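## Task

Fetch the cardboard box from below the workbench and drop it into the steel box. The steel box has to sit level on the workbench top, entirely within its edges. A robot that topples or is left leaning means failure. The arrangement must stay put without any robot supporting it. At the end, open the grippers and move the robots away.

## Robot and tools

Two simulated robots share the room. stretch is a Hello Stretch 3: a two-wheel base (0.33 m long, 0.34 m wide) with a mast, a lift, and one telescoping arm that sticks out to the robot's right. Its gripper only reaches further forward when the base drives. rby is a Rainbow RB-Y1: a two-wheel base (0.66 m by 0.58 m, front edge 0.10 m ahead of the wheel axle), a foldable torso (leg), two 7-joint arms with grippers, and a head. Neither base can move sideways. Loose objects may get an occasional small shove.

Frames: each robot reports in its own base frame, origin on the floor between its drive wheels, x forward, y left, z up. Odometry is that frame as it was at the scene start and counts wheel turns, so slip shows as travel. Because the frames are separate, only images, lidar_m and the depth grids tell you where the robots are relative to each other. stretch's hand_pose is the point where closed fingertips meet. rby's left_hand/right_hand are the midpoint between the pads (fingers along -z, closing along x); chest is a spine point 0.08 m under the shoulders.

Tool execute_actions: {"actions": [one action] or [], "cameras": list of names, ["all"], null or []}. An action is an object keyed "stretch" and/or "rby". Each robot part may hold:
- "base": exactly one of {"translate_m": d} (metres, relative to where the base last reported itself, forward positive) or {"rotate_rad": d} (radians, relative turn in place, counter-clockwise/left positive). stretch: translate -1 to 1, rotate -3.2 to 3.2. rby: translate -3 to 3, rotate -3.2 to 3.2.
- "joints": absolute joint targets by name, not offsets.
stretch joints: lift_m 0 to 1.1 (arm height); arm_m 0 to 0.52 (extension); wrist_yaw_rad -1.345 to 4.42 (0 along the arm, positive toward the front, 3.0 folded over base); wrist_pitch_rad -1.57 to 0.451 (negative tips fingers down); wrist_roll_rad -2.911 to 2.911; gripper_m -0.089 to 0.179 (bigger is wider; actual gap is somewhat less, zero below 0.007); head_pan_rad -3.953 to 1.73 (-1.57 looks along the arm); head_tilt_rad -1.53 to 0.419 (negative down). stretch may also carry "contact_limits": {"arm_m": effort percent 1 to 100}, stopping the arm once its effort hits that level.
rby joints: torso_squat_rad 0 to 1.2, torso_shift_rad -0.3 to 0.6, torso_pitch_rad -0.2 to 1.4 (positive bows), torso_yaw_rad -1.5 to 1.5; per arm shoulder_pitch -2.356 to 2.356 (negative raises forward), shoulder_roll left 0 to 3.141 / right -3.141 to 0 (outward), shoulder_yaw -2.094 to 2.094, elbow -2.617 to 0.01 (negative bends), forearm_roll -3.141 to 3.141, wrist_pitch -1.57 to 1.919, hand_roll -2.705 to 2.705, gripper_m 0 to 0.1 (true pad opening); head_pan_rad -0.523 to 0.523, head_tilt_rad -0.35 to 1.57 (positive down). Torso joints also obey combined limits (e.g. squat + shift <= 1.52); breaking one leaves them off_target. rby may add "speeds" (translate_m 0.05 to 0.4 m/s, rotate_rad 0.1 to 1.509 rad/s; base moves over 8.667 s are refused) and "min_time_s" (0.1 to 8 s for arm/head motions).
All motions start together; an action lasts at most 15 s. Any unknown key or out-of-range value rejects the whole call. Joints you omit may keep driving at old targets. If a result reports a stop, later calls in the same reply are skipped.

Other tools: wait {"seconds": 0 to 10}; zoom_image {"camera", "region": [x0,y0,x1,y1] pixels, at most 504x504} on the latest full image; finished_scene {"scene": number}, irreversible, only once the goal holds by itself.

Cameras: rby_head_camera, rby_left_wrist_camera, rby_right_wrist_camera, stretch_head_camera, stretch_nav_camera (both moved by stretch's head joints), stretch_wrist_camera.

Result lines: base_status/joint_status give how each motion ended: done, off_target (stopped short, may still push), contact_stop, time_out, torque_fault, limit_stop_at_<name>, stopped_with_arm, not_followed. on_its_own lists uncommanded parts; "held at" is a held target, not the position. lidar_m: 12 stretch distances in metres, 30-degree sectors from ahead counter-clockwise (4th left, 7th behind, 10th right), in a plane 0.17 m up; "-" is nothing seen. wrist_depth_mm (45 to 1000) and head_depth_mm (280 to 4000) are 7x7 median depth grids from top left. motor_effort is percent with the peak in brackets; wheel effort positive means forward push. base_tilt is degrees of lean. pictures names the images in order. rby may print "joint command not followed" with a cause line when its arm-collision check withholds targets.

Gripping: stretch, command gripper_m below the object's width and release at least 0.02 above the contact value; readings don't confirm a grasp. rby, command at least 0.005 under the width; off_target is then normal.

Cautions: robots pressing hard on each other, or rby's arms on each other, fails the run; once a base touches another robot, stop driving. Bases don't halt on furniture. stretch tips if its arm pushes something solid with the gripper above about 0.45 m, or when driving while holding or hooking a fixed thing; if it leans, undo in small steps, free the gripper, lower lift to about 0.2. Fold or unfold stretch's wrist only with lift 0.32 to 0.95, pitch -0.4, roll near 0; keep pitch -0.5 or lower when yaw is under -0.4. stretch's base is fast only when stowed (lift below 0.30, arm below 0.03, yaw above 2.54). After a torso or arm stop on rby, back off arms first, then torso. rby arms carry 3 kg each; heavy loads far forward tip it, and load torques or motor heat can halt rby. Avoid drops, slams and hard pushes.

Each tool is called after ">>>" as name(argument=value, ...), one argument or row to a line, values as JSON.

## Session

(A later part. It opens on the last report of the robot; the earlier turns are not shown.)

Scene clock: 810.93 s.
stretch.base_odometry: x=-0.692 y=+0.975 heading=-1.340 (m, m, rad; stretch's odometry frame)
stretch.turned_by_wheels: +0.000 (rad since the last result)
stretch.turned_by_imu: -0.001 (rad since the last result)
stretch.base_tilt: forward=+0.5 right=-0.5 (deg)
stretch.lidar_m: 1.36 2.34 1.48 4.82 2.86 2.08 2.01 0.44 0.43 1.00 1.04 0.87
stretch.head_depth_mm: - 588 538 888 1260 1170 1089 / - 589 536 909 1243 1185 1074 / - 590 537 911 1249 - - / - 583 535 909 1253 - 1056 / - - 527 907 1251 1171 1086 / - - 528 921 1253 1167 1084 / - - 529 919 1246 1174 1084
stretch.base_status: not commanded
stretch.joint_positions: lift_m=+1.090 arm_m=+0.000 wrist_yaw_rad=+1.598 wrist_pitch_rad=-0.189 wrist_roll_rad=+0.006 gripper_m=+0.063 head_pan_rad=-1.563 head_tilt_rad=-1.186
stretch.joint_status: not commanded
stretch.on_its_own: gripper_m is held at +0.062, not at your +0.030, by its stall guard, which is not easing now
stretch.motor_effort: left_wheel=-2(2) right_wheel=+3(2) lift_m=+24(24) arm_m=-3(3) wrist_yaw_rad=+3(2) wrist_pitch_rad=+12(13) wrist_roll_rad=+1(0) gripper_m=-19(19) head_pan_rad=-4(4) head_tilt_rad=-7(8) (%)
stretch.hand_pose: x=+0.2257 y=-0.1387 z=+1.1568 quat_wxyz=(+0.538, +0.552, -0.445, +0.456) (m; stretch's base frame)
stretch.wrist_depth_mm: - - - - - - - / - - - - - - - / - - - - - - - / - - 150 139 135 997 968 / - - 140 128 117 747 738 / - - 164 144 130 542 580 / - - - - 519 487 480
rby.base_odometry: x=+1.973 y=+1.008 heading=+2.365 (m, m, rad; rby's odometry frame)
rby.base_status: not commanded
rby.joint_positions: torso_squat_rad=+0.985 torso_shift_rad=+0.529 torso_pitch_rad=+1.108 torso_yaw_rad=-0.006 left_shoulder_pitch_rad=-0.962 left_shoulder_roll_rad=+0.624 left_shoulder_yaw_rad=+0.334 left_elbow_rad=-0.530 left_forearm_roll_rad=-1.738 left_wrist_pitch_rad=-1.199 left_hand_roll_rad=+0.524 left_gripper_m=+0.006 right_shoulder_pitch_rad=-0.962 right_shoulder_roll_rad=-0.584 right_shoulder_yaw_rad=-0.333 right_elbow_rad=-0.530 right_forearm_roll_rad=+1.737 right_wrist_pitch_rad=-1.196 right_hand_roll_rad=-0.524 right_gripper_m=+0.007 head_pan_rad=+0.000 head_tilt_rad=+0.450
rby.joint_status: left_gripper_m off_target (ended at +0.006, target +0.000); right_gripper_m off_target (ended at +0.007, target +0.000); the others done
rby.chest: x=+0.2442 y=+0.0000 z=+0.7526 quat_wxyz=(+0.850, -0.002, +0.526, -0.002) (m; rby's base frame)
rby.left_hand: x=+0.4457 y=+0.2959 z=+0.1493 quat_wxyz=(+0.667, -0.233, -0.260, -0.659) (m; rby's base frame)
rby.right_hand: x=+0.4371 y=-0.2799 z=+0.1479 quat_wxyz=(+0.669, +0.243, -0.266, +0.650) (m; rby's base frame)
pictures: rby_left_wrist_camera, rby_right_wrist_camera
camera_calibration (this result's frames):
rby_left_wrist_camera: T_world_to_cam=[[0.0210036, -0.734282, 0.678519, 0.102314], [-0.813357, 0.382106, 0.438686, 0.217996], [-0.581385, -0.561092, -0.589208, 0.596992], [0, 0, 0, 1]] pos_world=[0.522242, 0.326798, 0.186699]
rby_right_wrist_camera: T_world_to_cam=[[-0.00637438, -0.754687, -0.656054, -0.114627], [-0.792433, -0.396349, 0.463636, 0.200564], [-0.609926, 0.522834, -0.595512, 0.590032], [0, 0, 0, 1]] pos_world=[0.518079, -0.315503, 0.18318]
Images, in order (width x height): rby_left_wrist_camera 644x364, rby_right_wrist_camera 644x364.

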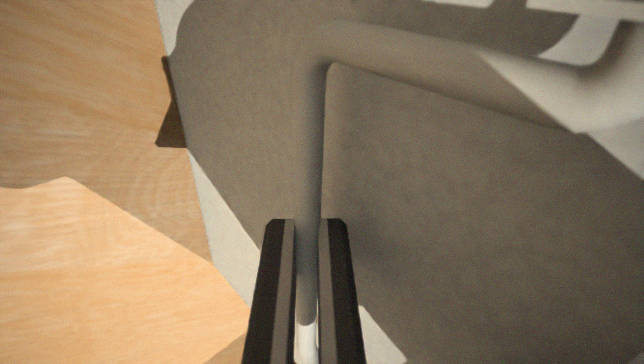

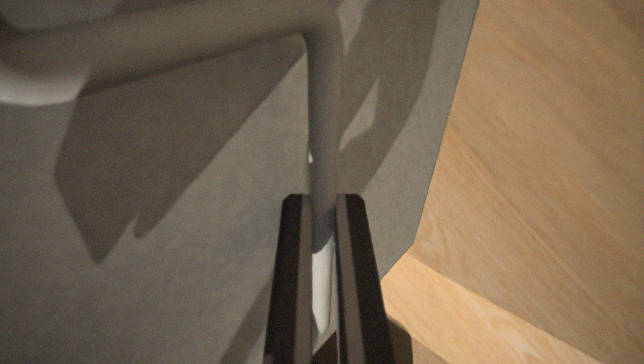

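>>> execute_actions(
  actions=[
    {"rby":{"min_time_s":1.0,"joints":{"left_shoulder_roll_rad":0.655,"right_shoulder_roll_rad":-0.615}}},
  ],
  cameras=["rby_left_wrist_camera","rby_right_wrist_camera","rby_head_camera"],
)

Scene clock: 818.00 s.
stretch.base_odometry: x=-0.692 y=+0.975 heading=-1.340 (m, m, rad; stretch's odometry frame)
stretch.turned_by_wheels: +0.000 (rad since the last result)
stretch.turned_by_imu: -0.001 (rad since the last result)
stretch.base_tilt: forward=+0.5 right=-0.4 (deg)
stretch.lidar_m: 1.37 2.34 1.48 4.82 2.85 2.08 2.01 0.44 0.43 1.00 1.04 0.87
stretch.head_depth_mm: - 587 537 888 1257 1172 1086 / - 588 537 907 1243 1186 1069 / - 587 537 909 1245 - - / - 581 535 905 1252 - 1058 / - - 527 910 1253 1171 1087 / - - 527 920 1247 1166 1082 / - - 527 921 1256 1167 1082
stretch.base_status: not commanded
stretch.joint_positions: lift_m=+1.090 arm_m=+0.000 wrist_yaw_rad=+1.598 wrist_pitch_rad=-0.189 wrist_roll_rad=+0.006 gripper_m=+0.063 head_pan_rad=-1.563 head_tilt_rad=-1.186
stretch.joint_status: not commanded
stretch.on_its_own: gripper_m is held at +0.062, not at your +0.030, by its stall guard, which is not easing now
stretch.motor_effort: left_wheel=-1(2) right_wheel=+3(3) lift_m=+24(24) arm_m=-3(3) wrist_yaw_rad=+3(3) wrist_pitch_rad=+13(13) wrist_roll_rad=+0(0) gripper_m=-19(19) head_pan_rad=-4(5) head_tilt_rad=-8(8) (%)
stretch.hand_pose: x=+0.2257 y=-0.1387 z=+1.1568 quat_wxyz=(+0.538, +0.552, -0.445, +0.456) (m; stretch's base frame)
stretch.wrist_depth_mm: - - - - - - - / - - - - - - - / - - - - - - - / - - 150 139 136 997 985 / - - 140 128 117 757 725 / - - 165 144 130 546 580 / - - - - 524 487 477
rby.base_odometry: x=+1.973 y=+1.008 heading=+2.365 (m, m, rad; rby's odometry frame)
rby.base_status: not commanded
rby.joint_positions: torso_squat_rad=+0.985 torso_shift_rad=+0.529 torso_pitch_rad=+1.108 torso_yaw_rad=-0.006 left_shoulder_pitch_rad=-0.964 left_shoulder_roll_rad=+0.629 left_shoulder_yaw_rad=+0.331 left_elbow_rad=-0.530 left_forearm_roll_rad=-1.737 left_wrist_pitch_rad=-1.203 left_hand_roll_rad=+0.524 left_gripper_m=+0.006 right_shoulder_pitch_rad=-0.964 right_shoulder_roll_rad=-0.582 right_shoulder_yaw_rad=-0.331 right_elbow_rad=-0.531 right_forearm_roll_rad=+1.735 right_wrist_pitch_rad=-1.202 right_hand_roll_rad=-0.524 right_gripper_m=+0.007 head_pan_rad=+0.000 head_tilt_rad=+0.450
rby.joint_status: left_shoulder_roll_rad contact_stop (moved +0.006 of +0.031); right_shoulder_roll_rad contact_stop (moved +0.002 of -0.031)
rby.on_its_own: left_shoulder_roll_rad is held at +0.631, not at your +0.655, since a contact_stop; right_shoulder_roll_rad is held at -0.584, not at your -0.615, since a contact_stop
rby.chest: x=+0.2443 y=+0.0000 z=+0.7525 quat_wxyz=(+0.850, -0.002, +0.526, -0.002) (m; rby's base frame)
rby.left_hand: x=+0.4469 y=+0.2974 z=+0.1502 quat_wxyz=(+0.665, -0.233, -0.259, -0.660) (m; rby's base frame)
rby.right_hand: x=+0.4369 y=-0.2774 z=+0.1486 quat_wxyz=(+0.667, +0.246, -0.268, +0.650) (m; rby's base frame)
pictures: rby_head_camera, rby_left_wrist_camera, rby_right_wrist_camera
camera_calibration (this result's frames):
rby_head_camera: T_world_to_cam=[[-0.0487089, -0.998283, 0.0325298, -0.00239466], [-0.997119, 0.0467045, -0.0597672, 0.534873], [0.0581453, -0.0353473, -0.997682, 0.73547], [0, 0, 0, 1]] pos_world=[0.490451, -0.00137469, 0.765811]
rby_left_wrist_camera: T_world_to_cam=[[0.0167859, -0.734658, 0.67823, 0.104824], [-0.811593, 0.386174, 0.43839, 0.216111], [-0.583982, -0.557806, -0.589761, 0.599322], [0, 0, 0, 1]] pos_world=[0.523628, 0.327859, 0.187621]
rby_right_wrist_camera: T_world_to_cam=[[-0.00487982, -0.749631, -0.661839, -0.110677], [-0.790622, -0.402352, 0.461552, 0.198945], [-0.612285, 0.525516, -0.590711, 0.590109], [0, 0, 0, 1]] pos_world=[0.518066, -0.313033, 0.18351]
Images, in order (width x height): rby_head_camera 896x504, rby_left_wrist_camera 644x364, rby_right_wrist_camera 644x364.

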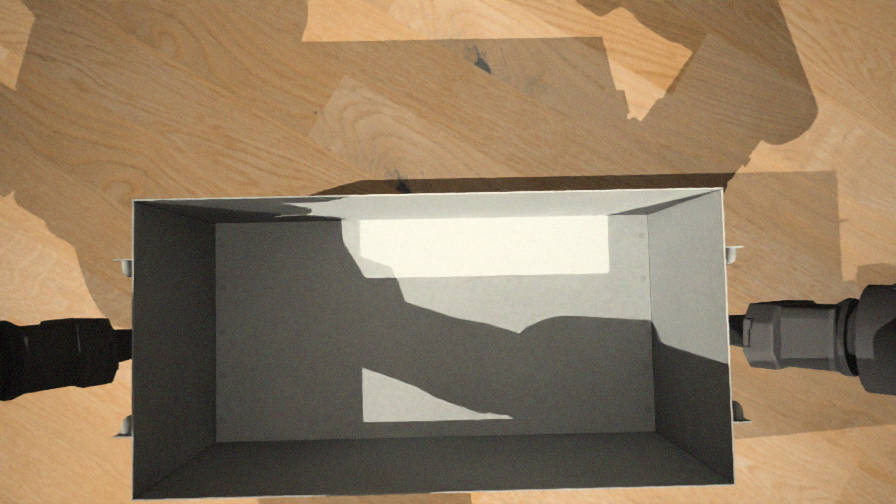

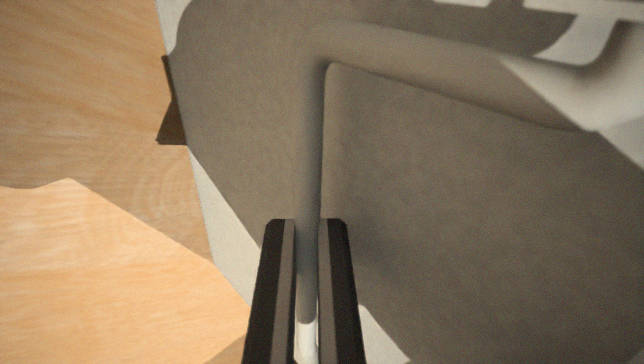

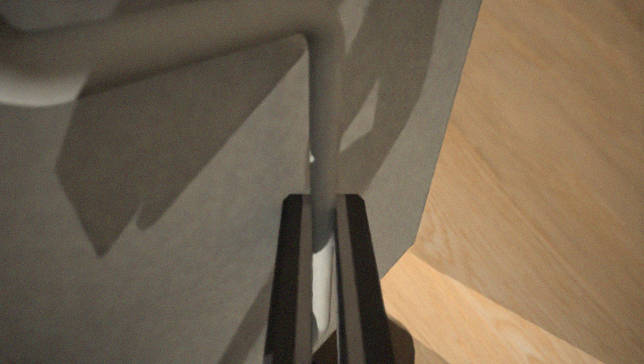

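>>> execute_actions(
  actions=[
    {"rby":{"joints":{"left_shoulder_pitch_rad":-0.963,"left_shoulder_roll_rad":0.626,"left_shoulder_yaw_rad":0.333,"left_elbow_rad":-0.53,"left_forearm_roll_rad":-1.737,"left_wrist_pitch_rad":-1.2,"left_hand_roll_rad":0.524,"right_shoulder_pitch_rad":-0.963,"right_shoulder_roll_rad":-0.581,"right_shoulder_yaw_rad":-0.333,"right_elbow_rad":-0.53,"right_forearm_roll_rad":1.737,"right_wrist_pitch_rad":-1.198,"right_hand_roll_rad":-0.524}}},
  ],
  cameras=[],
)

>>> execute_actions(
  actions=[
    {"rby":{"joints":{"torso_squat_rad":0.9,"torso_shift_rad":0.45,"torso_pitch_rad":1.11}}},
  ],
  cameras=["rby_left_wrist_camera","rby_right_wrist_camera","rby_head_camera"],
)

Scene clock: 827.63 s.
stretch.base_odometry: x=-0.692 y=+0.975 heading=-1.340 (m, m, rad; stretch's odometry frame)
stretch.turned_by_wheels: +0.000 (rad since the last result)
stretch.turned_by_imu: -0.001 (rad since the last result)
stretch.base_tilt: forward=+0.5 right=-0.4 (deg)
stretch.lidar_m: 1.37 2.34 1.48 4.83 2.85 2.08 2.01 0.44 0.43 1.00 1.04 0.87
stretch.head_depth_mm: - 589 537 886 1257 1171 1087 / - 588 536 907 1237 1185 1074 / - 588 537 907 1250 - - / - 582 536 909 1254 - 1057 / - - 529 905 1250 1170 1083 / - - 527 919 1252 1172 1086 / - - 528 920 1252 1165 1084
stretch.base_status: not commanded
stretch.joint_positions: lift_m=+1.090 arm_m=+0.000 wrist_yaw_rad=+1.598 wrist_pitch_rad=-0.189 wrist_roll_rad=+0.006 gripper_m=+0.063 head_pan_rad=-1.563 head_tilt_rad=-1.186
stretch.joint_status: not commanded
stretch.on_its_own: gripper_m is held at +0.062, not at your +0.030, by its stall guard, which is not easing now
stretch.motor_effort: left_wheel=-2(2) right_wheel=+2(2) lift_m=+24(24) arm_m=-3(3) wrist_yaw_rad=+2(3) wrist_pitch_rad=+13(13) wrist_roll_rad=+1(0) gripper_m=-19(19) head_pan_rad=-3(4) head_tilt_rad=-8(7) (%)
stretch.hand_pose: x=+0.2257 y=-0.1387 z=+1.1568 quat_wxyz=(+0.538, +0.552, -0.445, +0.456) (m; stretch's base frame)
stretch.wrist_depth_mm: - - - - - - - / - - - - - - - / - - - - - - - / - - 150 138 136 - 975 / - - 140 128 117 756 727 / - - 165 144 130 543 577 / - - - - 517 490 476
rby.base_odometry: x=+1.973 y=+1.008 heading=+2.365 (m, m, rad; rby's odometry frame)
rby.base_status: not commanded
rby.joint_positions: torso_squat_rad=+0.985 torso_shift_rad=+0.529 torso_pitch_rad=+1.108 torso_yaw_rad=-0.006 left_shoulder_pitch_rad=-0.963 left_shoulder_roll_rad=+0.627 left_shoulder_yaw_rad=+0.333 left_elbow_rad=-0.530 left_forearm_roll_rad=-1.737 left_wrist_pitch_rad=-1.201 left_hand_roll_rad=+0.524 left_gripper_m=+0.006 right_shoulder_pitch_rad=-0.963 right_shoulder_roll_rad=-0.581 right_shoulder_yaw_rad=-0.333 right_elbow_rad=-0.530 right_forearm_roll_rad=+1.736 right_wrist_pitch_rad=-1.200 right_hand_roll_rad=-0.524 right_gripper_m=+0.007 head_pan_rad=+0.000 head_tilt_rad=+0.450
rby.joint_status: all done
rby.chest: x=+0.2442 y=+0.0000 z=+0.7526 quat_wxyz=(+0.850, -0.002, +0.526, -0.002) (m; rby's base frame)
rby.left_hand: x=+0.4468 y=+0.2968 z=+0.1499 quat_wxyz=(+0.666, -0.232, -0.260, -0.659) (m; rby's base frame)
rby.right_hand: x=+0.4368 y=-0.2771 z=+0.1484 quat_wxyz=(+0.668, +0.246, -0.268, +0.649) (m; rby's base frame)
pictures: none
No camera images: the call's "cameras" was empty. Leave "cameras" out to get every camera's image.

Scene clock: 829.00 s.
stretch.base_odometry: x=-0.692 y=+0.975 heading=-1.340 (m, m, rad; stretch's odometry frame)
stretch.turned_by_wheels: +0.000 (rad since the last result)
stretch.turned_by_imu: +0.000 (rad since the last result)
stretch.base_tilt: forward=+0.5 right=-0.4 (deg)
stretch.lidar_m: 1.37 2.74 1.48 4.82 2.86 2.08 2.01 0.44 0.43 1.00 1.04 0.87
stretch.head_depth_mm: - 589 537 889 1263 1172 1087 / - 588 536 911 1239 1184 1077 / - 588 537 909 1251 - - / - 582 536 907 1259 - 1061 / - - 529 909 1254 1170 1081 / - - 528 921 1248 1170 1088 / - - 528 918 1257 1168 1082
stretch.base_status: not commanded
stretch.joint_positions: lift_m=+1.090 arm_m=+0.000 wrist_yaw_rad=+1.598 wrist_pitch_rad=-0.189 wrist_roll_rad=+0.006 gripper_m=+0.063 head_pan_rad=-1.563 head_tilt_rad=-1.186
stretch.joint_status: not commanded
stretch.on_its_own: gripper_m is held at +0.062, not at your +0.030, by its stall guard, which is not easing now
stretch.motor_effort: left_wheel=-2(2) right_wheel=+3(2) lift_m=+24(24) arm_m=-3(3) wrist_yaw_rad=+3(3) wrist_pitch_rad=+13(13) wrist_roll_rad=+0(0) gripper_m=-19(20) head_pan_rad=-4(4) head_tilt_rad=-8(8) (%)
stretch.hand_pose: x=+0.2257 y=-0.1387 z=+1.1568 quat_wxyz=(+0.538, +0.552, -0.445, +0.456) (m; stretch's base frame)
stretch.wrist_depth_mm: - - - - - - - / - - - - - - - / - - - - - - - / - - 150 138 136 982 983 / - - 140 128 117 770 724 / - - 165 144 130 543 580 / - - - - 522 485 482
rby.base_odometry: x=+1.973 y=+1.008 heading=+2.365 (m, m, rad; rby's odometry frame)
rby.base_status: not commanded
rby.joint_positions: torso_squat_rad=+0.900 torso_shift_rad=+0.451 torso_pitch_rad=+1.112 torso_yaw_rad=-0.006 left_shoulder_pitch_rad=-0.963 left_shoulder_roll_rad=+0.625 left_shoulder_yaw_rad=+0.333 left_elbow_rad=-0.530 left_forearm_roll_rad=-1.737 left_wrist_pitch_rad=-1.199 left_hand_roll_rad=+0.524 left_gripper_m=+0.006 right_shoulder_pitch_rad=-0.963 right_shoulder_roll_rad=-0.580 right_shoulder_yaw_rad=-0.333 right_elbow_rad=-0.530 right_forearm_roll_rad=+1.737 right_wrist_pitch_rad=-1.197 right_hand_roll_rad=-0.524 right_gripper_m=+0.007 head_pan_rad=+0.000 head_tilt_rad=+0.450
rby.joint_status: all done
rby.chest: x=+0.2390 y=-0.0001 z=+0.8093 quat_wxyz=(+0.849, -0.002, +0.528, -0.002) (m; rby's base frame)
rby.left_hand: x=+0.4386 y=+0.2959 z=+0.2054 quat_wxyz=(+0.667, -0.234, -0.259, -0.659) (m; rby's base frame)
rby.right_hand: x=+0.4289 y=-0.2771 z=+0.2037 quat_wxyz=(+0.669, +0.247, -0.266, +0.649) (m; rby's base frame)
pictures: rby_head_camera, rby_left_wrist_camera, rby_right_wrist_camera
camera_calibration (this result's frames):
rby_head_camera: T_world_to_cam=[[-0.0485806, -0.998291, 0.0324882, -0.0045553], [-0.997314, 0.0466967, -0.0564295, 0.530302], [0.0548159, -0.0351423, -0.997878, 0.793432], [0, 0, 0, 1]] pos_world=[0.485164, -0.00142778, 0.821821]
rby_left_wrist_camera: T_world_to_cam=[[0.0222766, -0.73425, 0.678513, 0.0638289], [-0.811117, 0.383486, 0.441618, 0.18562], [-0.584459, -0.560192, -0.58702, 0.626537], [0, 0, 0, 1]] pos_world=[0.515323, 0.326664, 0.242508]
rby_right_wrist_camera: T_world_to_cam=[[-0.00936516, -0.751277, -0.65992, -0.0729385], [-0.789822, -0.399184, 0.465654, 0.167004], [-0.613265, 0.525581, -0.589637, 0.61788], [0, 0, 0, 1]] pos_world=[0.510145, -0.312878, 0.238425]
Images, in order (width x height): rby_head_camera 896x504, rby_left_wrist_camera 644x364, rby_right_wrist_camera 644x364.

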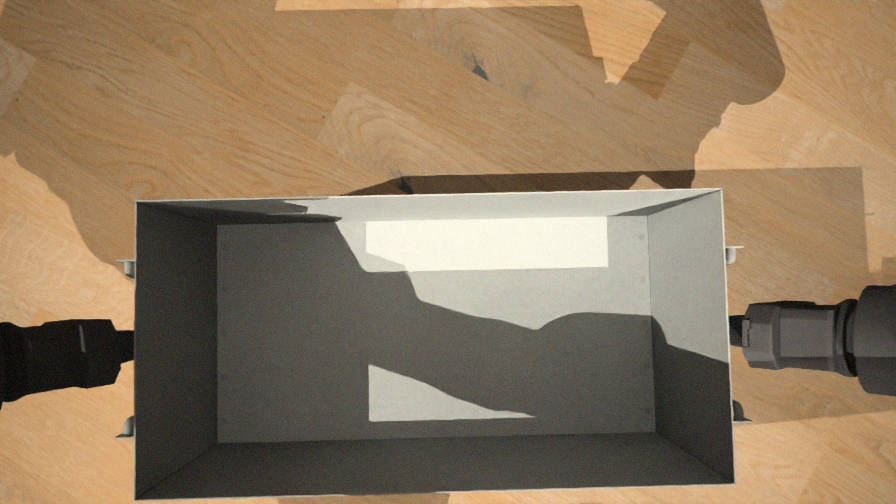

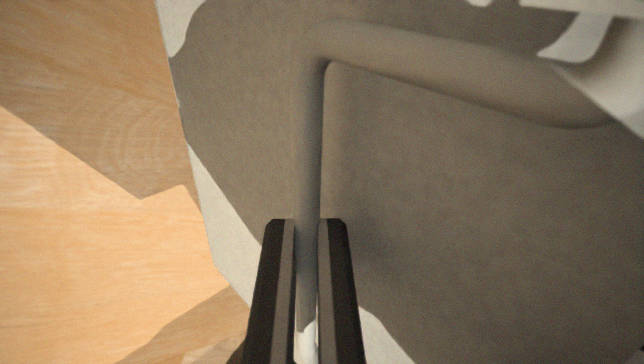

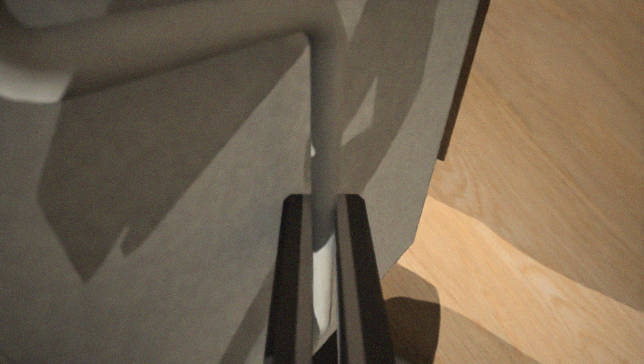

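>>> execute_actions(
  actions=[
    {"rby":{"min_time_s":1.6,"joints":{"torso_squat_rad":0.6,"torso_shift_rad":0.26,"torso_pitch_rad":0.95,"left_shoulder_pitch_rad":-0.769,"left_shoulder_roll_rad":0.611,"left_shoulder_yaw_rad":0.311,"left_elbow_rad":-0.904,"left_forearm_roll_rad":-1.859,"left_wrist_pitch_rad":-1.317,"left_hand_roll_rad":0.867,"right_shoulder_pitch_rad":-0.769,"right_shoulder_roll_rad":-0.571,"right_shoulder_yaw_rad":-0.311,"right_elbow_rad":-0.904,"right_forearm_roll_rad":1.859,"right_wrist_pitch_rad":-1.317,"right_hand_roll_rad":-0.867}}},
  ],
  cameras=["rby_left_wrist_camera","rby_right_wrist_camera","rby_head_camera"],
)

Scene clock: 894.80 s.
stretch.base_odometry: x=-0.692 y=+0.975 heading=-1.340 (m, m, rad; stretch's odometry frame)
stretch.turned_by_wheels: +0.000 (rad since the last result)
stretch.turned_by_imu: -0.001 (rad since the last result)
stretch.base_tilt: forward=+0.4 right=-0.4 (deg)
stretch.lidar_m: 1.36 2.74 1.48 4.84 2.85 2.08 2.01 0.44 0.43 1.00 1.04 0.87
stretch.head_depth_mm: - 588 537 888 1258 1176 1090 / - 588 537 909 1244 1187 1072 / - 586 536 909 1253 - - / - 582 535 910 1251 - 1055 / - - 528 905 1256 1166 1086 / - - 529 919 1256 1172 1085 / - - 528 921 1254 1171 1085
stretch.base_status: not commanded
stretch.joint_positions: lift_m=+1.090 arm_m=+0.000 wrist_yaw_rad=+1.598 wrist_pitch_rad=-0.189 wrist_roll_rad=+0.006 gripper_m=+0.063 head_pan_rad=-1.563 head_tilt_rad=-1.186
stretch.joint_status: not commanded
stretch.on_its_own: gripper_m is held at +0.062, not at your +0.030, by its stall guard, which is not easing now
stretch.motor_effort: left_wheel=-1(2) right_wheel=+3(2) lift_m=+24(24) arm_m=-3(3) wrist_yaw_rad=+2(1) wrist_pitch_rad=+13(13) wrist_roll_rad=+0(0) gripper_m=-19(19) head_pan_rad=-4(4) head_tilt_rad=-8(8) (%)
stretch.hand_pose: x=+0.2257 y=-0.1387 z=+1.1568 quat_wxyz=(+0.538, +0.552, -0.445, +0.456) (m; stretch's base frame)
stretch.wrist_depth_mm: - - - - - - - / - - - - - - - / - - - - - - - / - - 150 139 136 - 976 / - - 140 128 117 757 715 / - - 165 144 130 545 577 / - - - - 522 483 480
rby.base_odometry: x=+1.973 y=+1.008 heading=+2.365 (m, m, rad; rby's odometry frame)
rby.base_status: not commanded
rby.joint_positions: torso_squat_rad=+0.600 torso_shift_rad=+0.261 torso_pitch_rad=+0.952 torso_yaw_rad=-0.006 left_shoulder_pitch_rad=-0.770 left_shoulder_roll_rad=+0.605 left_shoulder_yaw_rad=+0.309 left_elbow_rad=-0.904 left_forearm_roll_rad=-1.858 left_wrist_pitch_rad=-1.318 left_hand_roll_rad=+0.867 left_gripper_m=+0.006 right_shoulder_pitch_rad=-0.770 right_shoulder_roll_rad=-0.566 right_shoulder_yaw_rad=-0.309 right_elbow_rad=-0.903 right_forearm_roll_rad=+1.858 right_wrist_pitch_rad=-1.317 right_hand_roll_rad=-0.867 right_gripper_m=+0.007 head_pan_rad=+0.000 head_tilt_rad=+0.450
rby.joint_status: all done
rby.chest: x=+0.1730 y=-0.0001 z=+1.0183 quat_wxyz=(+0.889, -0.001, +0.458, -0.002) (m; rby's base frame)
rby.left_hand: x=+0.4187 y=+0.2939 z=+0.4702 quat_wxyz=(+0.662, -0.242, -0.241, -0.667) (m; rby's base frame)
rby.right_hand: x=+0.4110 y=-0.2799 z=+0.4688 quat_wxyz=(+0.664, +0.253, -0.249, +0.658) (m; rby's base frame)
pictures: rby_head_camera, rby_left_wrist_camera, rby_right_wrist_camera
camera_calibration (this result's frames):
rby_head_camera: T_world_to_cam=[[-0.0531793, -0.998289, 0.0243183, -0.00550401], [-0.975589, 0.0467431, -0.214573, 0.633552], [0.213069, -0.0351355, -0.976405, 0.956338], [0, 0, 0, 1]] pos_world=[0.414027, -0.00150737, 1.06985]
rby_left_wrist_camera: T_world_to_cam=[[0.0184415, -0.744573, 0.667286, -0.106984], [-0.786514, 0.40125, 0.469461, 0.0247426], [-0.617297, -0.533487, -0.578218, 0.771013], [0, 0, 0, 1]] pos_world=[0.497377, 0.321741, 0.505587]
rby_right_wrist_camera: T_world_to_cam=[[-0.00288075, -0.762028, -0.647538, 0.0882367], [-0.766063, -0.414533, 0.491234, 0.0022153], [-0.64276, 0.49747, -0.582567, 0.765522], [0, 0, 0, 1]] pos_world=[0.493998, -0.312667, 0.502016]
Images, in order (width x height): rby_head_camera 896x504, rby_left_wrist_camera 644x364, rby_right_wrist_camera 644x364.

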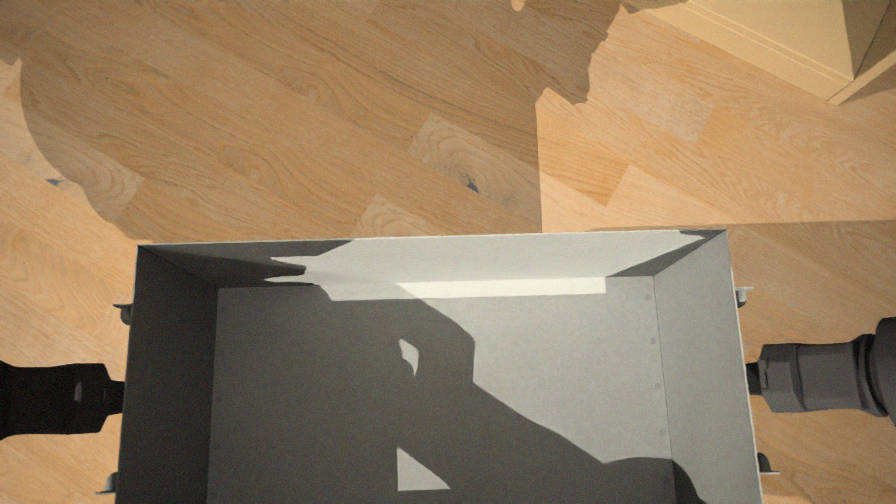

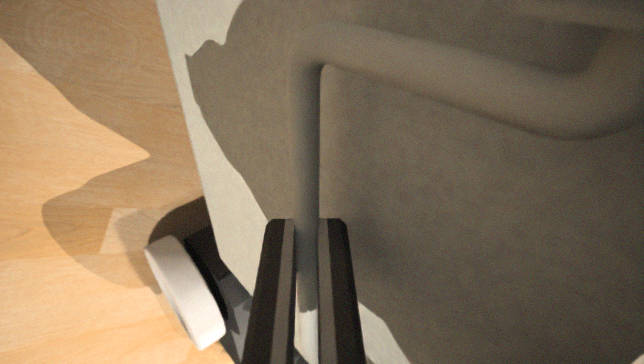

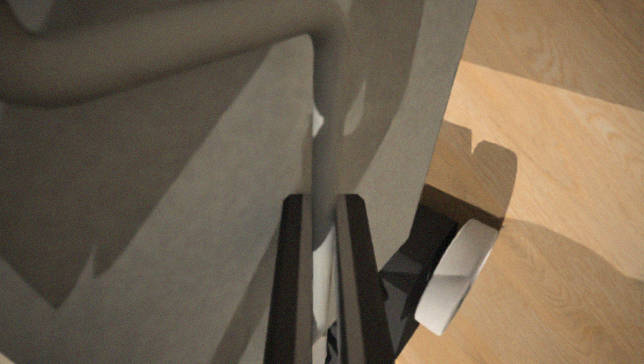

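>>> execute_actions(
  actions=[
    {"rby":{"min_time_s":1.5,"joints":{"torso_squat_rad":0.35,"torso_shift_rad":0.14,"torso_pitch_rad":0.79,"left_shoulder_pitch_rad":-0.71,"left_shoulder_roll_rad":0.655,"left_shoulder_yaw_rad":0.254,"left_elbow_rad":-1.073,"left_forearm_roll_rad":-1.853,"left_wrist_pitch_rad":-1.427,"left_hand_roll_rad":1.11,"right_shoulder_pitch_rad":-0.71,"right_shoulder_roll_rad":-0.621,"right_shoulder_yaw_rad":-0.254,"right_elbow_rad":-1.073,"right_forearm_roll_rad":1.853,"right_wrist_pitch_rad":-1.427,"right_hand_roll_rad":-1.11}}},
  ],
  cameras=["rby_left_wrist_camera","rby_right_wrist_camera"],
)

Scene clock: 906.17 s.
stretch.base_odometry: x=-0.692 y=+0.975 heading=-1.340 (m, m, rad; stretch's odometry frame)
stretch.turned_by_wheels: +0.000 (rad since the last result)
stretch.turned_by_imu: -0.001 (rad since the last result)
stretch.base_tilt: forward=+0.5 right=-0.4 (deg)
stretch.lidar_m: 1.36 2.73 1.48 4.82 2.86 2.08 2.01 0.44 0.43 1.00 1.04 0.87
stretch.head_depth_mm: - 587 537 887 1258 1171 1086 / - 588 537 907 1239 1185 1078 / - 586 536 909 1249 - - / - 582 535 907 1254 - 1059 / - - 528 909 1253 1169 1084 / - - 528 918 1254 1167 1084 / - - 526 916 1250 1167 1084
stretch.base_status: not commanded
stretch.joint_positions: lift_m=+1.090 arm_m=+0.000 wrist_yaw_rad=+1.598 wrist_pitch_rad=-0.189 wrist_roll_rad=+0.006 gripper_m=+0.063 head_pan_rad=-1.563 head_tilt_rad=-1.186
stretch.joint_status: not commanded
stretch.on_its_own: gripper_m is held at +0.062, not at your +0.030, by its stall guard, which is not easing now
stretch.motor_effort: left_wheel=-1(1) right_wheel=+2(3) lift_m=+24(24) arm_m=-3(3) wrist_yaw_rad=+3(2) wrist_pitch_rad=+13(13) wrist_roll_rad=+0(0) gripper_m=-20(19) head_pan_rad=-4(4) head_tilt_rad=-7(8) (%)
stretch.hand_pose: x=+0.2257 y=-0.1387 z=+1.1568 quat_wxyz=(+0.538, +0.552, -0.445, +0.456) (m; stretch's base frame)
stretch.wrist_depth_mm: - - - - - - - / - - - - - - - / - - - - - - - / - - 150 139 135 - 986 / - - 141 128 117 760 730 / - - 165 144 130 548 577 / - - - - 520 488 485
rby.base_odometry: x=+1.973 y=+1.008 heading=+2.365 (m, m, rad; rby's odometry frame)
rby.base_status: not commanded
rby.joint_positions: torso_squat_rad=+0.350 torso_shift_rad=+0.141 torso_pitch_rad=+0.792 torso_yaw_rad=-0.006 left_shoulder_pitch_rad=-0.709 left_shoulder_roll_rad=+0.652 left_shoulder_yaw_rad=+0.253 left_elbow_rad=-1.072 left_forearm_roll_rad=-1.853 left_wrist_pitch_rad=-1.427 left_hand_roll_rad=+1.110 left_gripper_m=+0.006 right_shoulder_pitch_rad=-0.709 right_shoulder_roll_rad=-0.619 right_shoulder_yaw_rad=-0.253 right_elbow_rad=-1.072 right_forearm_roll_rad=+1.853 right_wrist_pitch_rad=-1.427 right_hand_roll_rad=-1.110 right_gripper_m=+0.007 head_pan_rad=+0.000 head_tilt_rad=+0.450
rby.joint_status: all done
rby.chest: x=+0.0844 y=-0.0002 z=+1.1490 quat_wxyz=(+0.923, -0.001, +0.386, -0.003) (m; rby's base frame)
rby.left_hand: x=+0.3952 y=+0.2906 z=+0.6715 quat_wxyz=(+0.661, -0.241, -0.245, -0.667) (m; rby's base frame)
rby.right_hand: x=+0.3887 y=-0.2810 z=+0.6699 quat_wxyz=(+0.663, +0.250, -0.252, +0.659) (m; rby's base frame)
pictures: rby_left_wrist_camera, rby_right_wrist_camera
camera_calibration (this result's frames):
rby_left_wrist_camera: T_world_to_cam=[[0.0155394, -0.741636, 0.670623, -0.245234], [-0.790533, 0.401557, 0.462396, -0.0807126], [-0.612222, -0.537335, -0.580047, 0.871556], [0, 0, 0, 1]] pos_world=[0.473591, 0.318854, 0.707325]
rby_right_wrist_camera: T_world_to_cam=[[0.0029461, -0.761875, -0.647718, 0.215467], [-0.769839, -0.415125, 0.484788, -0.108432], [-0.638232, 0.49721, -0.587744, 0.870528], [0, 0, 0, 1]] pos_world=[0.471488, -0.313689, 0.703776]
Images, in order (width x height): rby_left_wrist_camera 644x364, rby_right_wrist_camera 644x364.

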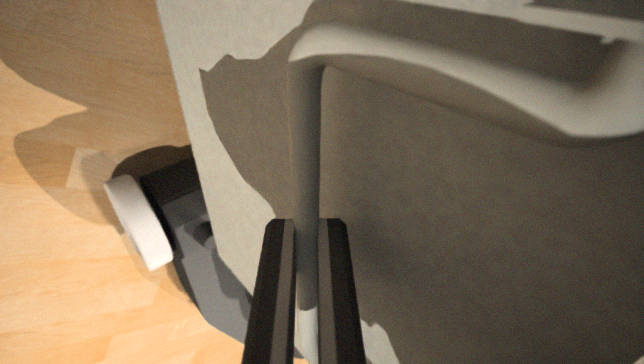

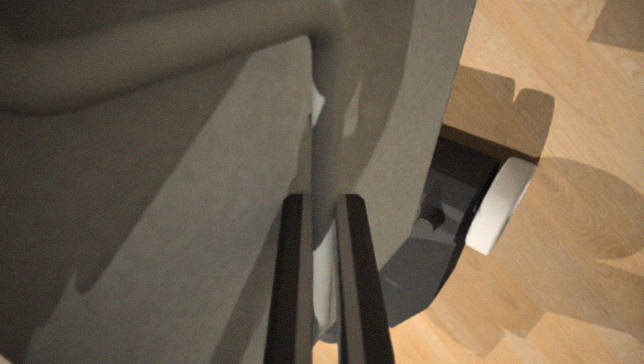

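>>> execute_actions(
  actions=[
    {"rby":{"min_time_s":1.5,"joints":{"torso_squat_rad":0.15,"torso_shift_rad":0.05,"torso_pitch_rad":0.64,"left_shoulder_pitch_rad":-0.729,"left_shoulder_roll_rad":0.749,"left_shoulder_yaw_rad":0.153,"left_elbow_rad":-1.124,"left_forearm_roll_rad":-1.778,"left_wrist_pitch_rad":-1.514,"left_hand_roll_rad":1.308,"right_shoulder_pitch_rad":-0.729,"right_shoulder_roll_rad":-0.719,"right_shoulder_yaw_rad":-0.153,"right_elbow_rad":-1.124,"right_forearm_roll_rad":1.778,"right_wrist_pitch_rad":-1.514,"right_hand_roll_rad":-1.308}}},
  ],
  cameras=["rby_left_wrist_camera","rby_right_wrist_camera"],
)

Scene clock: 915.77 s.
stretch.base_odometry: x=-0.692 y=+0.975 heading=-1.340 (m, m, rad; stretch's odometry frame)
stretch.turned_by_wheels: +0.000 (rad since the last result)
stretch.turned_by_imu: -0.001 (rad since the last result)
stretch.base_tilt: forward=+0.5 right=-0.4 (deg)
stretch.lidar_m: 1.36 2.75 1.48 4.82 2.86 2.08 2.01 0.44 0.43 1.00 1.04 0.87
stretch.head_depth_mm: - 588 537 887 1255 1177 1085 / - 587 537 909 1243 1185 1075 / - 587 535 908 1248 - - / - 582 536 907 1254 - 1059 / - - 528 910 1251 1165 1083 / - - 527 921 1250 1171 1084 / - - 528 919 1252 1169 1082
stretch.base_status: not commanded
stretch.joint_positions: lift_m=+1.090 arm_m=+0.000 wrist_yaw_rad=+1.598 wrist_pitch_rad=-0.189 wrist_roll_rad=+0.006 gripper_m=+0.063 head_pan_rad=-1.563 head_tilt_rad=-1.186
stretch.joint_status: not commanded
stretch.on_its_own: gripper_m is held at +0.062, not at your +0.030, by its stall guard, which is not easing now
stretch.motor_effort: left_wheel=-2(2) right_wheel=+2(3) lift_m=+24(24) arm_m=-3(3) wrist_yaw_rad=+2(2) wrist_pitch_rad=+13(13) wrist_roll_rad=+0(0) gripper_m=-19(19) head_pan_rad=-4(3) head_tilt_rad=-7(7) (%)
stretch.hand_pose: x=+0.2257 y=-0.1387 z=+1.1568 quat_wxyz=(+0.538, +0.552, -0.445, +0.456) (m; stretch's base frame)
stretch.wrist_depth_mm: - - - - - - - / - - - - - - - / - - - - - - - / - - 150 139 136 999 980 / - - 140 128 117 754 722 / - - 165 144 130 546 583 / - - - - 520 487 484
rby.base_odometry: x=+1.973 y=+1.008 heading=+2.365 (m, m, rad; rby's odometry frame)
rby.base_status: not commanded
rby.joint_positions: torso_squat_rad=+0.150 torso_shift_rad=+0.051 torso_pitch_rad=+0.642 torso_yaw_rad=-0.006 left_shoulder_pitch_rad=-0.727 left_shoulder_roll_rad=+0.746 left_shoulder_yaw_rad=+0.152 left_elbow_rad=-1.123 left_forearm_roll_rad=-1.779 left_wrist_pitch_rad=-1.514 left_hand_roll_rad=+1.308 left_gripper_m=+0.006 right_shoulder_pitch_rad=-0.727 right_shoulder_roll_rad=-0.717 right_shoulder_yaw_rad=-0.152 right_elbow_rad=-1.123 right_forearm_roll_rad=+1.779 right_wrist_pitch_rad=-1.514 right_hand_roll_rad=-1.308 right_gripper_m=+0.007 head_pan_rad=+0.000 head_tilt_rad=+0.450
rby.joint_status: all done
rby.chest: x=-0.0076 y=-0.0002 z=+1.2196 quat_wxyz=(+0.949, -0.001, +0.315, -0.003) (m; rby's base frame)
rby.left_hand: x=+0.3626 y=+0.2896 z=+0.8196 quat_wxyz=(+0.661, -0.242, -0.245, -0.666) (m; rby's base frame)
rby.right_hand: x=+0.3568 y=-0.2823 z=+0.8174 quat_wxyz=(+0.662, +0.251, -0.251, +0.660) (m; rby's base frame)
pictures: rby_left_wrist_camera, rby_right_wrist_camera
camera_calibration (this result's frames):
rby_left_wrist_camera: T_world_to_cam=[[0.0176477, -0.740282, 0.672064, -0.347134], [-0.790206, 0.4015, 0.463004, -0.175131], [-0.612587, -0.53924, -0.57789, 0.935852], [0, 0, 0, 1]] pos_world=[0.441028, 0.317986, 0.855202]
rby_right_wrist_camera: T_world_to_cam=[[0.0042143, -0.762161, -0.647373, 0.309284], [-0.768079, -0.417014, 0.485956, -0.207194], [-0.640341, 0.495186, -0.587158, 0.937331], [0, 0, 0, 1]] pos_world=[0.439767, -0.314831, 0.851271]
Images, in order (width x height): rby_left_wrist_camera 644x364, rby_right_wrist_camera 644x364.

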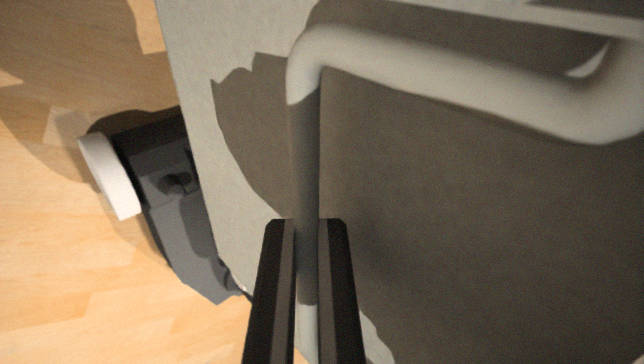

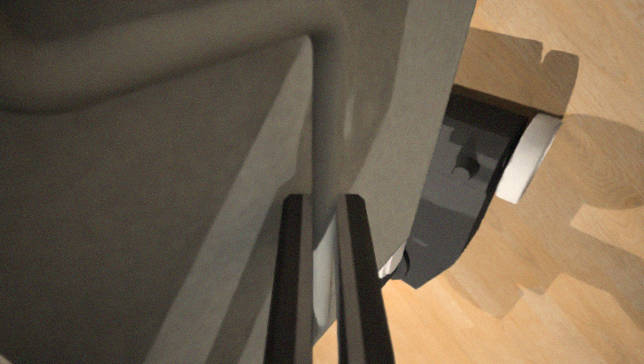

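>>> execute_actions(
  actions=[
    {"rby":{"min_time_s":1.5,"joints":{"torso_squat_rad":0.0,"torso_shift_rad":0.0,"torso_pitch_rad":0.54,"left_shoulder_pitch_rad":-0.804,"left_shoulder_roll_rad":0.847,"left_shoulder_yaw_rad":0.029,"left_elbow_rad":-1.095,"left_forearm_roll_rad":-1.67,"left_wrist_pitch_rad":-1.556,"left_hand_roll_rad":1.427,"right_shoulder_pitch_rad":-0.804,"right_shoulder_roll_rad":-0.821,"right_shoulder_yaw_rad":-0.029,"right_elbow_rad":-1.095,"right_forearm_roll_rad":1.67,"right_wrist_pitch_rad":-1.556,"right_hand_roll_rad":-1.427}}},
  ],
  cameras=["rby_left_wrist_camera","rby_right_wrist_camera"],
)

>>> execute_actions(
  actions=[
    {"rby":{"base":{"rotate_rad":-2.41},"speeds":{"rotate_rad":0.7},"joints":{"head_tilt_rad":-0.1}}},
  ],
  cameras=["rby_left_wrist_camera","rby_right_wrist_camera","rby_head_camera"],
)

Scene clock: 926.60 s.
stretch.base_odometry: x=-0.692 y=+0.975 heading=-1.340 (m, m, rad; stretch's odometry frame)
stretch.turned_by_wheels: +0.000 (rad since the last result)
stretch.turned_by_imu: -0.001 (rad since the last result)
stretch.base_tilt: forward=+0.5 right=-0.4 (deg)
stretch.lidar_m: 1.37 2.73 1.48 4.81 2.85 2.07 2.01 0.44 0.43 1.00 1.04 0.87
stretch.head_depth_mm: - 588 536 888 1255 1175 1086 / - 588 535 910 1235 1184 1073 / - 587 536 911 1250 - - / - 581 535 908 1257 - 1060 / - - 528 906 1255 1173 1086 / - - 528 918 1255 1170 1086 / - - 527 918 1251 1168 1082
stretch.base_status: not commanded
stretch.joint_positions: lift_m=+1.090 arm_m=+0.000 wrist_yaw_rad=+1.598 wrist_pitch_rad=-0.189 wrist_roll_rad=+0.006 gripper_m=+0.063 head_pan_rad=-1.563 head_tilt_rad=-1.186
stretch.joint_status: not commanded
stretch.on_its_own: gripper_m is held at +0.062, not at your +0.030, by its stall guard, which is not easing now
stretch.motor_effort: left_wheel=-2(1) right_wheel=+3(3) lift_m=+24(24) arm_m=-4(3) wrist_yaw_rad=+2(2) wrist_pitch_rad=+13(13) wrist_roll_rad=+0(0) gripper_m=-19(19) head_pan_rad=-2(3) head_tilt_rad=-8(8) (%)
stretch.hand_pose: x=+0.2257 y=-0.1387 z=+1.1568 quat_wxyz=(+0.538, +0.552, -0.445, +0.456) (m; stretch's base frame)
stretch.wrist_depth_mm: - - - - - - - / - - - - - - - / - - - - - - - / - - 150 139 135 - 971 / - - 140 128 117 752 720 / - - 165 144 130 548 578 / - - - - 521 489 483
rby.base_odometry: x=+1.973 y=+1.008 heading=+2.365 (m, m, rad; rby's odometry frame)
rby.base_status: not commanded
rby.joint_positions: torso_squat_rad=+0.000 torso_shift_rad=+0.001 torso_pitch_rad=+0.542 torso_yaw_rad=-0.006 left_shoulder_pitch_rad=-0.802 left_shoulder_roll_rad=+0.845 left_shoulder_yaw_rad=+0.028 left_elbow_rad=-1.094 left_forearm_roll_rad=-1.671 left_wrist_pitch_rad=-1.556 left_hand_roll_rad=+1.427 left_gripper_m=+0.006 right_shoulder_pitch_rad=-0.801 right_shoulder_roll_rad=-0.819 right_shoulder_yaw_rad=-0.028 right_elbow_rad=-1.094 right_forearm_roll_rad=+1.671 right_wrist_pitch_rad=-1.556 right_hand_roll_rad=-1.427 right_gripper_m=+0.007 head_pan_rad=+0.000 head_tilt_rad=+0.450
rby.joint_status: all done
rby.chest: x=-0.0679 y=-0.0002 z=+1.2456 quat_wxyz=(+0.963, -0.001, +0.268, -0.003) (m; rby's base frame)
rby.left_hand: x=+0.3450 y=+0.2889 z=+0.9098 quat_wxyz=(+0.662, -0.243, -0.245, -0.666) (m; rby's base frame)
rby.right_hand: x=+0.3398 y=-0.2836 z=+0.9075 quat_wxyz=(+0.662, +0.251, -0.250, +0.661) (m; rby's base frame)
pictures: rby_left_wrist_camera, rby_right_wrist_camera
camera_calibration (this result's frames):
rby_left_wrist_camera: T_world_to_cam=[[0.0185868, -0.739432, 0.672975, -0.409342], [-0.789982, 0.401713, 0.463201, -0.230883], [-0.612848, -0.540247, -0.576671, 0.976101], [0, 0, 0, 1]] pos_world=[0.423417, 0.317404, 0.945312]
rby_right_wrist_camera: T_world_to_cam=[[0.00615948, -0.763648, -0.645603, 0.363994], [-0.7666, -0.41816, 0.487305, -0.266579], [-0.642095, 0.491918, -0.587989, 0.980325], [0, 0, 0, 1]] pos_world=[0.42286, -0.315749, 0.941321]
Images, in order (width x height): rby_left_wrist_camera 644x364, rby_right_wrist_camera 644x364.

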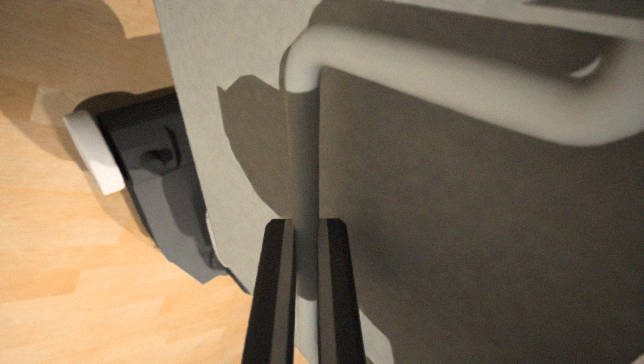

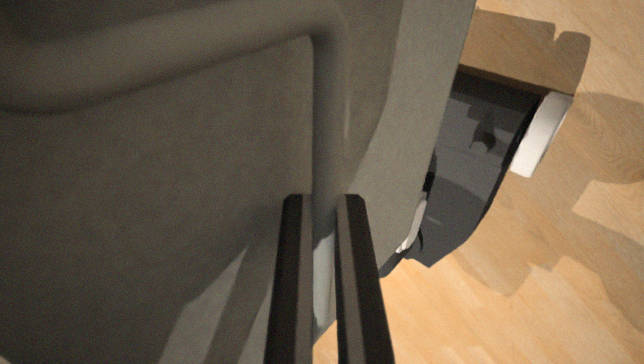

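Scene clock: 931.80 s.
stretch.base_odometry: x=-0.692 y=+0.975 heading=-1.340 (m, m, rad; stretch's odometry frame)
stretch.turned_by_wheels: +0.000 (rad since the last result)
stretch.turned_by_imu: -0.002 (rad since the last result)
stretch.base_tilt: forward=+0.5 right=-0.4 (deg)
stretch.lidar_m: 1.37 2.74 1.91 4.82 2.86 2.08 2.01 0.44 0.43 1.00 1.04 0.87
stretch.head_depth_mm: - 588 537 887 1258 1170 1085 / - 587 536 911 1239 1183 1073 / - 587 535 909 1251 - - / - 583 537 905 1257 - 1058 / - - 527 910 1252 1170 1083 / - - 528 919 1253 1164 1084 / - - 528 918 1249 1172 1087
stretch.base_status: not commanded
stretch.joint_positions: lift_m=+1.090 arm_m=+0.000 wrist_yaw_rad=+1.598 wrist_pitch_rad=-0.189 wrist_roll_rad=+0.006 gripper_m=+0.063 head_pan_rad=-1.563 head_tilt_rad=-1.186
stretch.joint_status: not commanded
stretch.on_its_own: gripper_m is held at +0.062, not at your +0.030, by its stall guard, which is not easing now
stretch.motor_effort: left_wheel=-1(2) right_wheel=+3(3) lift_m=+24(24) arm_m=-3(4) wrist_yaw_rad=+2(2) wrist_pitch_rad=+13(13) wrist_roll_rad=+0(1) gripper_m=-19(19) head_pan_rad=-4(4) head_tilt_rad=-8(8) (%)
stretch.hand_pose: x=+0.2257 y=-0.1387 z=+1.1568 quat_wxyz=(+0.538, +0.552, -0.445, +0.456) (m; stretch's base frame)
stretch.wrist_depth_mm: - - - - - - - / - - - - - - - / - - - - - - - / - - 150 139 135 999 963 / - - 140 128 117 755 713 / - - 165 144 130 538 582 / - - - - 521 485 476
rby.base_odometry: x=+1.973 y=+1.008 heading=-0.045 (m, m, rad; rby's odometry frame)
rby.base_status: done
rby.joint_positions: torso_squat_rad=+0.000 torso_shift_rad=+0.001 torso_pitch_rad=+0.542 torso_yaw_rad=-0.006 left_shoulder_pitch_rad=-0.802 left_shoulder_roll_rad=+0.845 left_shoulder_yaw_rad=+0.028 left_elbow_rad=-1.094 left_forearm_roll_rad=-1.671 left_wrist_pitch_rad=-1.556 left_hand_roll_rad=+1.427 left_gripper_m=+0.006 right_shoulder_pitch_rad=-0.802 right_shoulder_roll_rad=-0.819 right_shoulder_yaw_rad=-0.028 right_elbow_rad=-1.094 right_forearm_roll_rad=+1.671 right_wrist_pitch_rad=-1.556 right_hand_roll_rad=-1.427 right_gripper_m=+0.007 head_pan_rad=+0.000 head_tilt_rad=-0.100
rby.joint_status: all done
rby.chest: x=-0.0679 y=-0.0002 z=+1.2456 quat_wxyz=(+0.963, -0.001, +0.268, -0.003) (m; rby's base frame)
rby.left_hand: x=+0.3451 y=+0.2890 z=+0.9099 quat_wxyz=(+0.662, -0.243, -0.245, -0.666) (m; rby's base frame)
rby.right_hand: x=+0.3399 y=-0.2836 z=+0.9075 quat_wxyz=(+0.662, +0.251, -0.250, +0.661) (m; rby's base frame)
pictures: rby_head_camera, rby_left_wrist_camera, rby_right_wrist_camera
camera_calibration (this result's frames):
rby_head_camera: T_world_to_cam=[[-0.0496718, -0.998408, -0.0267398, 0.0432475], [-0.384059, 0.0438079, -0.922269, 1.371], [0.921972, -0.0355411, -0.385623, 0.43256], [0, 0, 0, 1]] pos_world=[0.129883, -0.00150815, 1.43239]
rby_left_wrist_camera: T_world_to_cam=[[0.0185011, -0.739531, 0.672868, -0.409228], [-0.790009, 0.401673, 0.463189, -0.230854], [-0.612816, -0.540142, -0.576805, 0.976273], [0, 0, 0, 1]] pos_world=[0.42347, 0.317417, 0.945404]
rby_right_wrist_camera: T_world_to_cam=[[0.00628885, -0.763618, -0.645637, 0.364015], [-0.766637, -0.418229, 0.487188, -0.266452], [-0.64205, 0.491906, -0.588048, 0.980434], [0, 0, 0, 1]] pos_world=[0.422926, -0.31575, 0.941376]
Images, in order (width x height): rby_head_camera 896x504, rby_left_wrist_camera 644x364, rby_right_wrist_camera 644x364.

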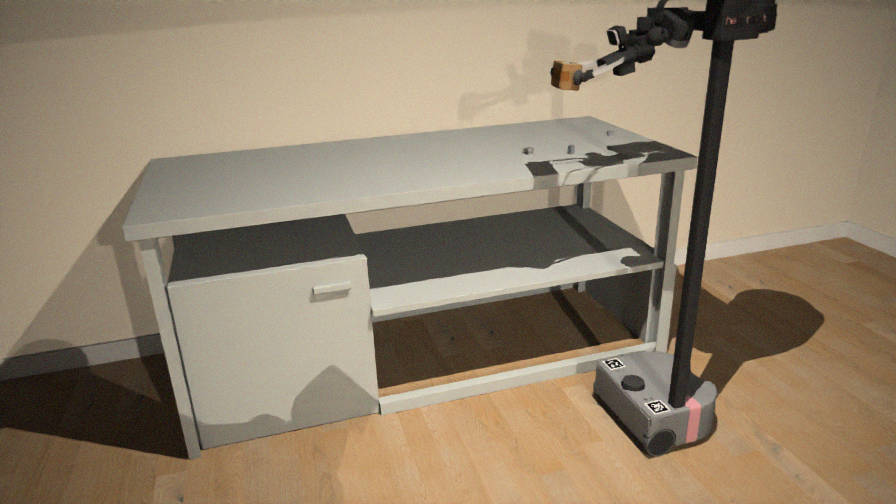

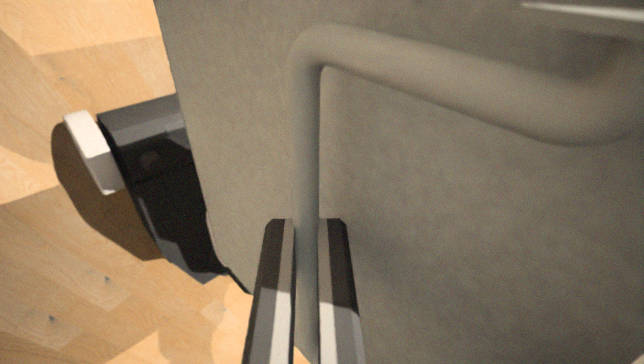

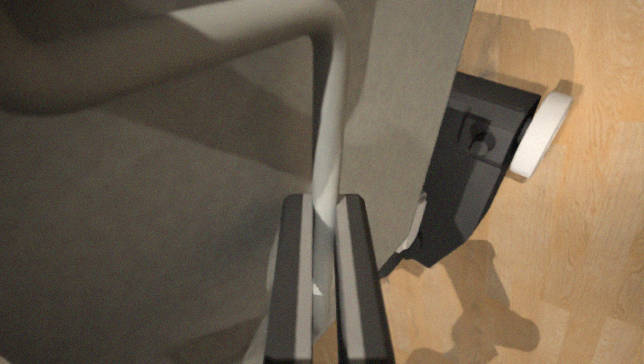

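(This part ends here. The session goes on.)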